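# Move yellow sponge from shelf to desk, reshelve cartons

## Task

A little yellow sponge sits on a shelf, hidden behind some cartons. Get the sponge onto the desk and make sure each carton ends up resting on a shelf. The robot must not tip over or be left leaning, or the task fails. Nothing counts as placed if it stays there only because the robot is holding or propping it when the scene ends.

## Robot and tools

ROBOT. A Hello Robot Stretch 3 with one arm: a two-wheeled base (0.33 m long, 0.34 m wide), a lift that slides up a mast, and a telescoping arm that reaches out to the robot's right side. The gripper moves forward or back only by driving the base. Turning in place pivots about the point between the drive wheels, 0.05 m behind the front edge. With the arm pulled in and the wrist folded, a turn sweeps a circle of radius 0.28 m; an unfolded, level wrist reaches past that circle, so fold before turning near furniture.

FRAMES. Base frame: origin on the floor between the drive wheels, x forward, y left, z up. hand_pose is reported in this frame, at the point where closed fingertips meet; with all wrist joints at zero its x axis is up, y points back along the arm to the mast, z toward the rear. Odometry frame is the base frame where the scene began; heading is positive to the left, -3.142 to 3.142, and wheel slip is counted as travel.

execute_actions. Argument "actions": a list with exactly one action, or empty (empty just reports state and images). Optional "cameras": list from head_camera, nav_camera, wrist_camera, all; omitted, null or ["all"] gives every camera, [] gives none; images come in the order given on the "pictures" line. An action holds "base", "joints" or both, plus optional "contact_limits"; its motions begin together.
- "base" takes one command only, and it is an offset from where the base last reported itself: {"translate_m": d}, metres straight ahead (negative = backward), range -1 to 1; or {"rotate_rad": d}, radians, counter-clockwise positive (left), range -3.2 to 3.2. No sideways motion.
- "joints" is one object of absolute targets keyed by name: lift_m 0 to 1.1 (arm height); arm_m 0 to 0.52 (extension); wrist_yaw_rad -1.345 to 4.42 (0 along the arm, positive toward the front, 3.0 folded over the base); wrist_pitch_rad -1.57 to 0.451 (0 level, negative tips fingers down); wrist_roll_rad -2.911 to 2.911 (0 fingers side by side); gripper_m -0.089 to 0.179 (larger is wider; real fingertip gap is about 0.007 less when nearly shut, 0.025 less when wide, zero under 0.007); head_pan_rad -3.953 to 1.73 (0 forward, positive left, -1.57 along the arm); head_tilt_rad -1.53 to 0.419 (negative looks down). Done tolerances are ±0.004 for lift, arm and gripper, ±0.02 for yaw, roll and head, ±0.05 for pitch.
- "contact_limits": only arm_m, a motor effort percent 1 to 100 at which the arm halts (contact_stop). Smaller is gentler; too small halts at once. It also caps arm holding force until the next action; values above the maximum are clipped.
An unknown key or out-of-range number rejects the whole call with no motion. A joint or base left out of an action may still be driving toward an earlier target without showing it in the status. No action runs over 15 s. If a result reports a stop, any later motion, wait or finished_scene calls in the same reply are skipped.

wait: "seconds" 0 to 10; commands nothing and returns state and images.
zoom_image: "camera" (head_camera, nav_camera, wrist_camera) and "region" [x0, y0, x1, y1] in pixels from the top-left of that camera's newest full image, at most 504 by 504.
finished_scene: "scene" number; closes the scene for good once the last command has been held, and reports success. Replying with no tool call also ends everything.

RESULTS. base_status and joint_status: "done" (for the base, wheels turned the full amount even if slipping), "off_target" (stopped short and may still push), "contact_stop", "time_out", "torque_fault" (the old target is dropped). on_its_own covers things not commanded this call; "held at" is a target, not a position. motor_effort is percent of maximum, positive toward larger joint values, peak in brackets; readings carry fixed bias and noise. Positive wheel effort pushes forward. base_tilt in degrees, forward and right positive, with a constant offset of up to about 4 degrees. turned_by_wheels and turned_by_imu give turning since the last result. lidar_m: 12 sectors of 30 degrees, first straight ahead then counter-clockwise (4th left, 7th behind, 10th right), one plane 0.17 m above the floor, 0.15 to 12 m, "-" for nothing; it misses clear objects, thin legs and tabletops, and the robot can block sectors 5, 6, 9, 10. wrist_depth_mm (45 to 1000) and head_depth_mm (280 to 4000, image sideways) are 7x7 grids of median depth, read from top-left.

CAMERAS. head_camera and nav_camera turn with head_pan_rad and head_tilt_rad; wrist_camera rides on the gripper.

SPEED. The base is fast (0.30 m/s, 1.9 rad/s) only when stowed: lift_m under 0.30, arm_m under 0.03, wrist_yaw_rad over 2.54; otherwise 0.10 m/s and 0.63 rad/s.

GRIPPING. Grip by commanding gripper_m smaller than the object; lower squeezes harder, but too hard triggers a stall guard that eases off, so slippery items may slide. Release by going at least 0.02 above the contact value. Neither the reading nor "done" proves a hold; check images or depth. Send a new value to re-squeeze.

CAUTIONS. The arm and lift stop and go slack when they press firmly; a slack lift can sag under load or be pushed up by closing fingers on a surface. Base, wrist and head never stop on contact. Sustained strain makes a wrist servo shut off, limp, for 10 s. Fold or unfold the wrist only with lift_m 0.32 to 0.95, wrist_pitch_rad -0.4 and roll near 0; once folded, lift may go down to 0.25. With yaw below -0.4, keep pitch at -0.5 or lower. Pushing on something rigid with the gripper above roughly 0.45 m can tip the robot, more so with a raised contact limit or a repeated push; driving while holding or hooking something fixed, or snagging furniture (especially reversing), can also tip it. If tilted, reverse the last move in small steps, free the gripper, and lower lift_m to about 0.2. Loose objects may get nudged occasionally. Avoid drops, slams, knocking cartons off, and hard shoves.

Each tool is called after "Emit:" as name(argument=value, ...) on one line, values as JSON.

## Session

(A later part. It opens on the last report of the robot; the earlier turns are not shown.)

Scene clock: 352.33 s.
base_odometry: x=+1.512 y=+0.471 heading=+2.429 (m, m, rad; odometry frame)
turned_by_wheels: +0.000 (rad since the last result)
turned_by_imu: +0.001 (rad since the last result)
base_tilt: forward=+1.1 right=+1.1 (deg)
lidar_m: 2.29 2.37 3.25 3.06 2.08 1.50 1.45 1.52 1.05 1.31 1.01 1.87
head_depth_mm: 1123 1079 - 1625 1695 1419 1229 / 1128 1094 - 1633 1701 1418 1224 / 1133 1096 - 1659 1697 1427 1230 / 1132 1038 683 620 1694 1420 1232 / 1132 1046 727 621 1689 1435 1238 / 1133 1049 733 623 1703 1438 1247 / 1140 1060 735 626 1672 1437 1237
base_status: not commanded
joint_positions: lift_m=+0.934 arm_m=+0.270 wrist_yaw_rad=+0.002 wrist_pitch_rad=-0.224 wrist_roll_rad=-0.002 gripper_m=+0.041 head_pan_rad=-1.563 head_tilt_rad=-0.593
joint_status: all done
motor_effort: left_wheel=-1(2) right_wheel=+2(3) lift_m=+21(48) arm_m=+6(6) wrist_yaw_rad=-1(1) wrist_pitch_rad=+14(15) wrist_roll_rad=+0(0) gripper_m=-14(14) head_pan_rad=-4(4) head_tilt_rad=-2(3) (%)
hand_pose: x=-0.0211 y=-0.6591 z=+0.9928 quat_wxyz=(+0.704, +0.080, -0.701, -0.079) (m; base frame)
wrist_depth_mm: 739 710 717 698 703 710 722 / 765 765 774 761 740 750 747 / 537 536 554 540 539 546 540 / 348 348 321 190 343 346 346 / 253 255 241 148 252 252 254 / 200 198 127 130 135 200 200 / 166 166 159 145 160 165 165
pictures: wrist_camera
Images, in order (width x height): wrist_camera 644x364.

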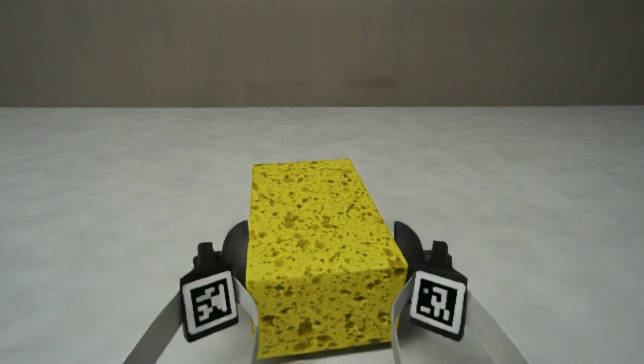

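Emit:
execute_actions(actions=[{"joints":{"lift_m":0.928}}], cameras=[])

Emit:
execute_actions(actions=[{"joints":{"gripper_m":0.11}}], cameras=[])

Emit:
execute_actions(actions=[{"joints":{"arm_m":0.15,"lift_m":0.96}}], cameras=["wrist_camera"])

Scene clock: 358.30 s.
base_odometry: x=+1.512 y=+0.471 heading=+2.429 (m, m, rad; odometry frame)
turned_by_wheels: +0.000 (rad since the last result)
turned_by_imu: +0.001 (rad since the last result)
base_tilt: forward=+1.2 right=+1.0 (deg)
lidar_m: 2.29 2.38 3.26 3.06 2.07 1.50 1.45 1.52 1.05 1.31 1.01 1.87
head_depth_mm: 1122 1078 - 1621 1673 1420 1227 / 1124 1091 - 1639 1684 1421 1225 / 1129 1088 - 1658 1692 1422 1226 / 1130 1039 694 619 1692 1423 1237 / 1132 1043 729 621 1699 1436 1243 / 1138 1050 733 623 1705 1432 1242 / 1140 1065 736 626 1670 1438 1247
base_status: not commanded
joint_positions: lift_m=+0.928 arm_m=+0.270 wrist_yaw_rad=+0.002 wrist_pitch_rad=-0.224 wrist_roll_rad=-0.002 gripper_m=+0.041 head_pan_rad=-1.563 head_tilt_rad=-0.593
joint_status: all done
motor_effort: left_wheel=-2(2) right_wheel=+3(3) lift_m=+21(22) arm_m=+6(6) wrist_yaw_rad=-1(0) wrist_pitch_rad=+15(15) wrist_roll_rad=+0(0) gripper_m=-13(14) head_pan_rad=-4(4) head_tilt_rad=-2(2) (%)
hand_pose: x=-0.0211 y=-0.6591 z=+0.9868 quat_wxyz=(+0.704, +0.080, -0.701, -0.079) (m; base frame)
wrist_depth_mm: 725 717 702 725 711 730 705 / 765 748 767 761 736 759 733 / 513 519 524 513 520 519 520 / 331 331 309 189 327 328 329 / 241 243 230 149 242 239 243 / 191 191 128 130 134 191 191 / 159 158 152 144 152 157 158
pictures: none
No camera images: the call's "cameras" was empty. Leave "cameras" out to get every camera's image.

Scene clock: 359.50 s.
base_odometry: x=+1.512 y=+0.471 heading=+2.429 (m, m, rad; odometry frame)
turned_by_wheels: +0.000 (rad since the last result)
turned_by_imu: +0.000 (rad since the last result)
base_tilt: forward=+1.2 right=+1.2 (deg)
lidar_m: 2.29 2.38 3.26 3.06 2.08 1.51 1.45 1.52 1.05 1.31 1.01 1.87
head_depth_mm: 1122 1073 - 1623 1686 1420 1227 / 1126 1089 - 1643 1687 1423 1220 / 1132 1097 - 1680 1687 1429 1225 / 1130 1036 695 619 1698 1433 1233 / 1131 1046 727 621 1707 1427 1236 / 1137 1054 734 622 1710 1444 1235 / 1136 1056 736 626 1678 1434 1241
base_status: not commanded
joint_positions: lift_m=+0.928 arm_m=+0.270 wrist_yaw_rad=+0.002 wrist_pitch_rad=-0.224 wrist_roll_rad=-0.002 gripper_m=+0.110 head_pan_rad=-1.563 head_tilt_rad=-0.593
joint_status: all done
motor_effort: left_wheel=-2(1) right_wheel=+3(3) lift_m=+22(22) arm_m=+6(6) wrist_yaw_rad=-2(2) wrist_pitch_rad=+14(15) wrist_roll_rad=+0(0) gripper_m=+1(81) head_pan_rad=-4(4) head_tilt_rad=-3(3) (%)
hand_pose: x=-0.0211 y=-0.6591 z=+0.9868 quat_wxyz=(+0.704, +0.080, -0.701, -0.079) (m; base frame)
wrist_depth_mm: 716 701 724 728 712 700 714 / 761 761 755 767 741 757 748 / 521 519 521 517 514 517 511 / 333 333 331 213 329 327 329 / 242 243 231 157 242 243 242 / 191 195 176 134 175 194 191 / 159 153 153 144 152 153 158
pictures: none
No camera images: the call's "cameras" was empty. Leave "cameras" out to get every camera's image.

Scene clock: 361.63 s.
base_odometry: x=+1.512 y=+0.471 heading=+2.429 (m, m, rad; odometry frame)
turned_by_wheels: +0.000 (rad since the last result)
turned_by_imu: +0.001 (rad since the last result)
base_tilt: forward=+1.2 right=+1.1 (deg)
lidar_m: 2.29 2.38 3.25 3.05 2.08 1.50 1.45 1.53 1.05 1.31 1.01 1.87
head_depth_mm: 1119 1016 - - 1615 1418 1223 / 1123 1024 - - 1634 1422 1229 / 1125 1033 - - 1595 1426 1229 / 1138 1040 726 1626 1695 1424 1230 / 1131 1044 728 621 1703 1437 1237 / 1134 1053 732 625 1713 1448 1243 / 1143 1058 736 626 1679 1435 1240
base_status: not commanded
joint_positions: lift_m=+0.960 arm_m=+0.150 wrist_yaw_rad=+0.002 wrist_pitch_rad=-0.222 wrist_roll_rad=-0.002 gripper_m=+0.110 head_pan_rad=-1.563 head_tilt_rad=-0.593
joint_status: all done
motor_effort: left_wheel=-1(1) right_wheel=+3(3) lift_m=+49(51) arm_m=-5(8) wrist_yaw_rad=-2(1) wrist_pitch_rad=+14(14) wrist_roll_rad=+0(0) gripper_m=+1(0) head_pan_rad=-4(3) head_tilt_rad=-3(3) (%)
hand_pose: x=-0.0211 y=-0.5400 z=+1.0183 quat_wxyz=(+0.704, +0.079, -0.702, -0.078) (m; base frame)
wrist_depth_mm: 835 816 813 824 841 818 807 / 861 866 889 892 861 860 851 / 642 654 645 651 644 648 651 / 418 412 413 296 415 410 410 / 304 303 303 265 302 302 304 / 240 245 239 237 239 246 238 / 197 190 198 197 197 190 198
pictures: wrist_camera
Images, in order (width x height): wrist_camera 644x364.

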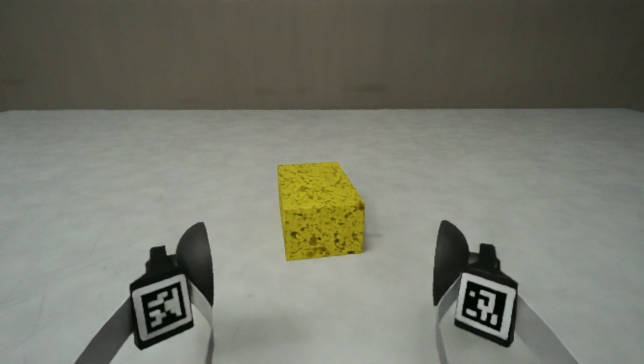

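Emit:
finished_scene(scene=1)

The scene is finished: the task was done.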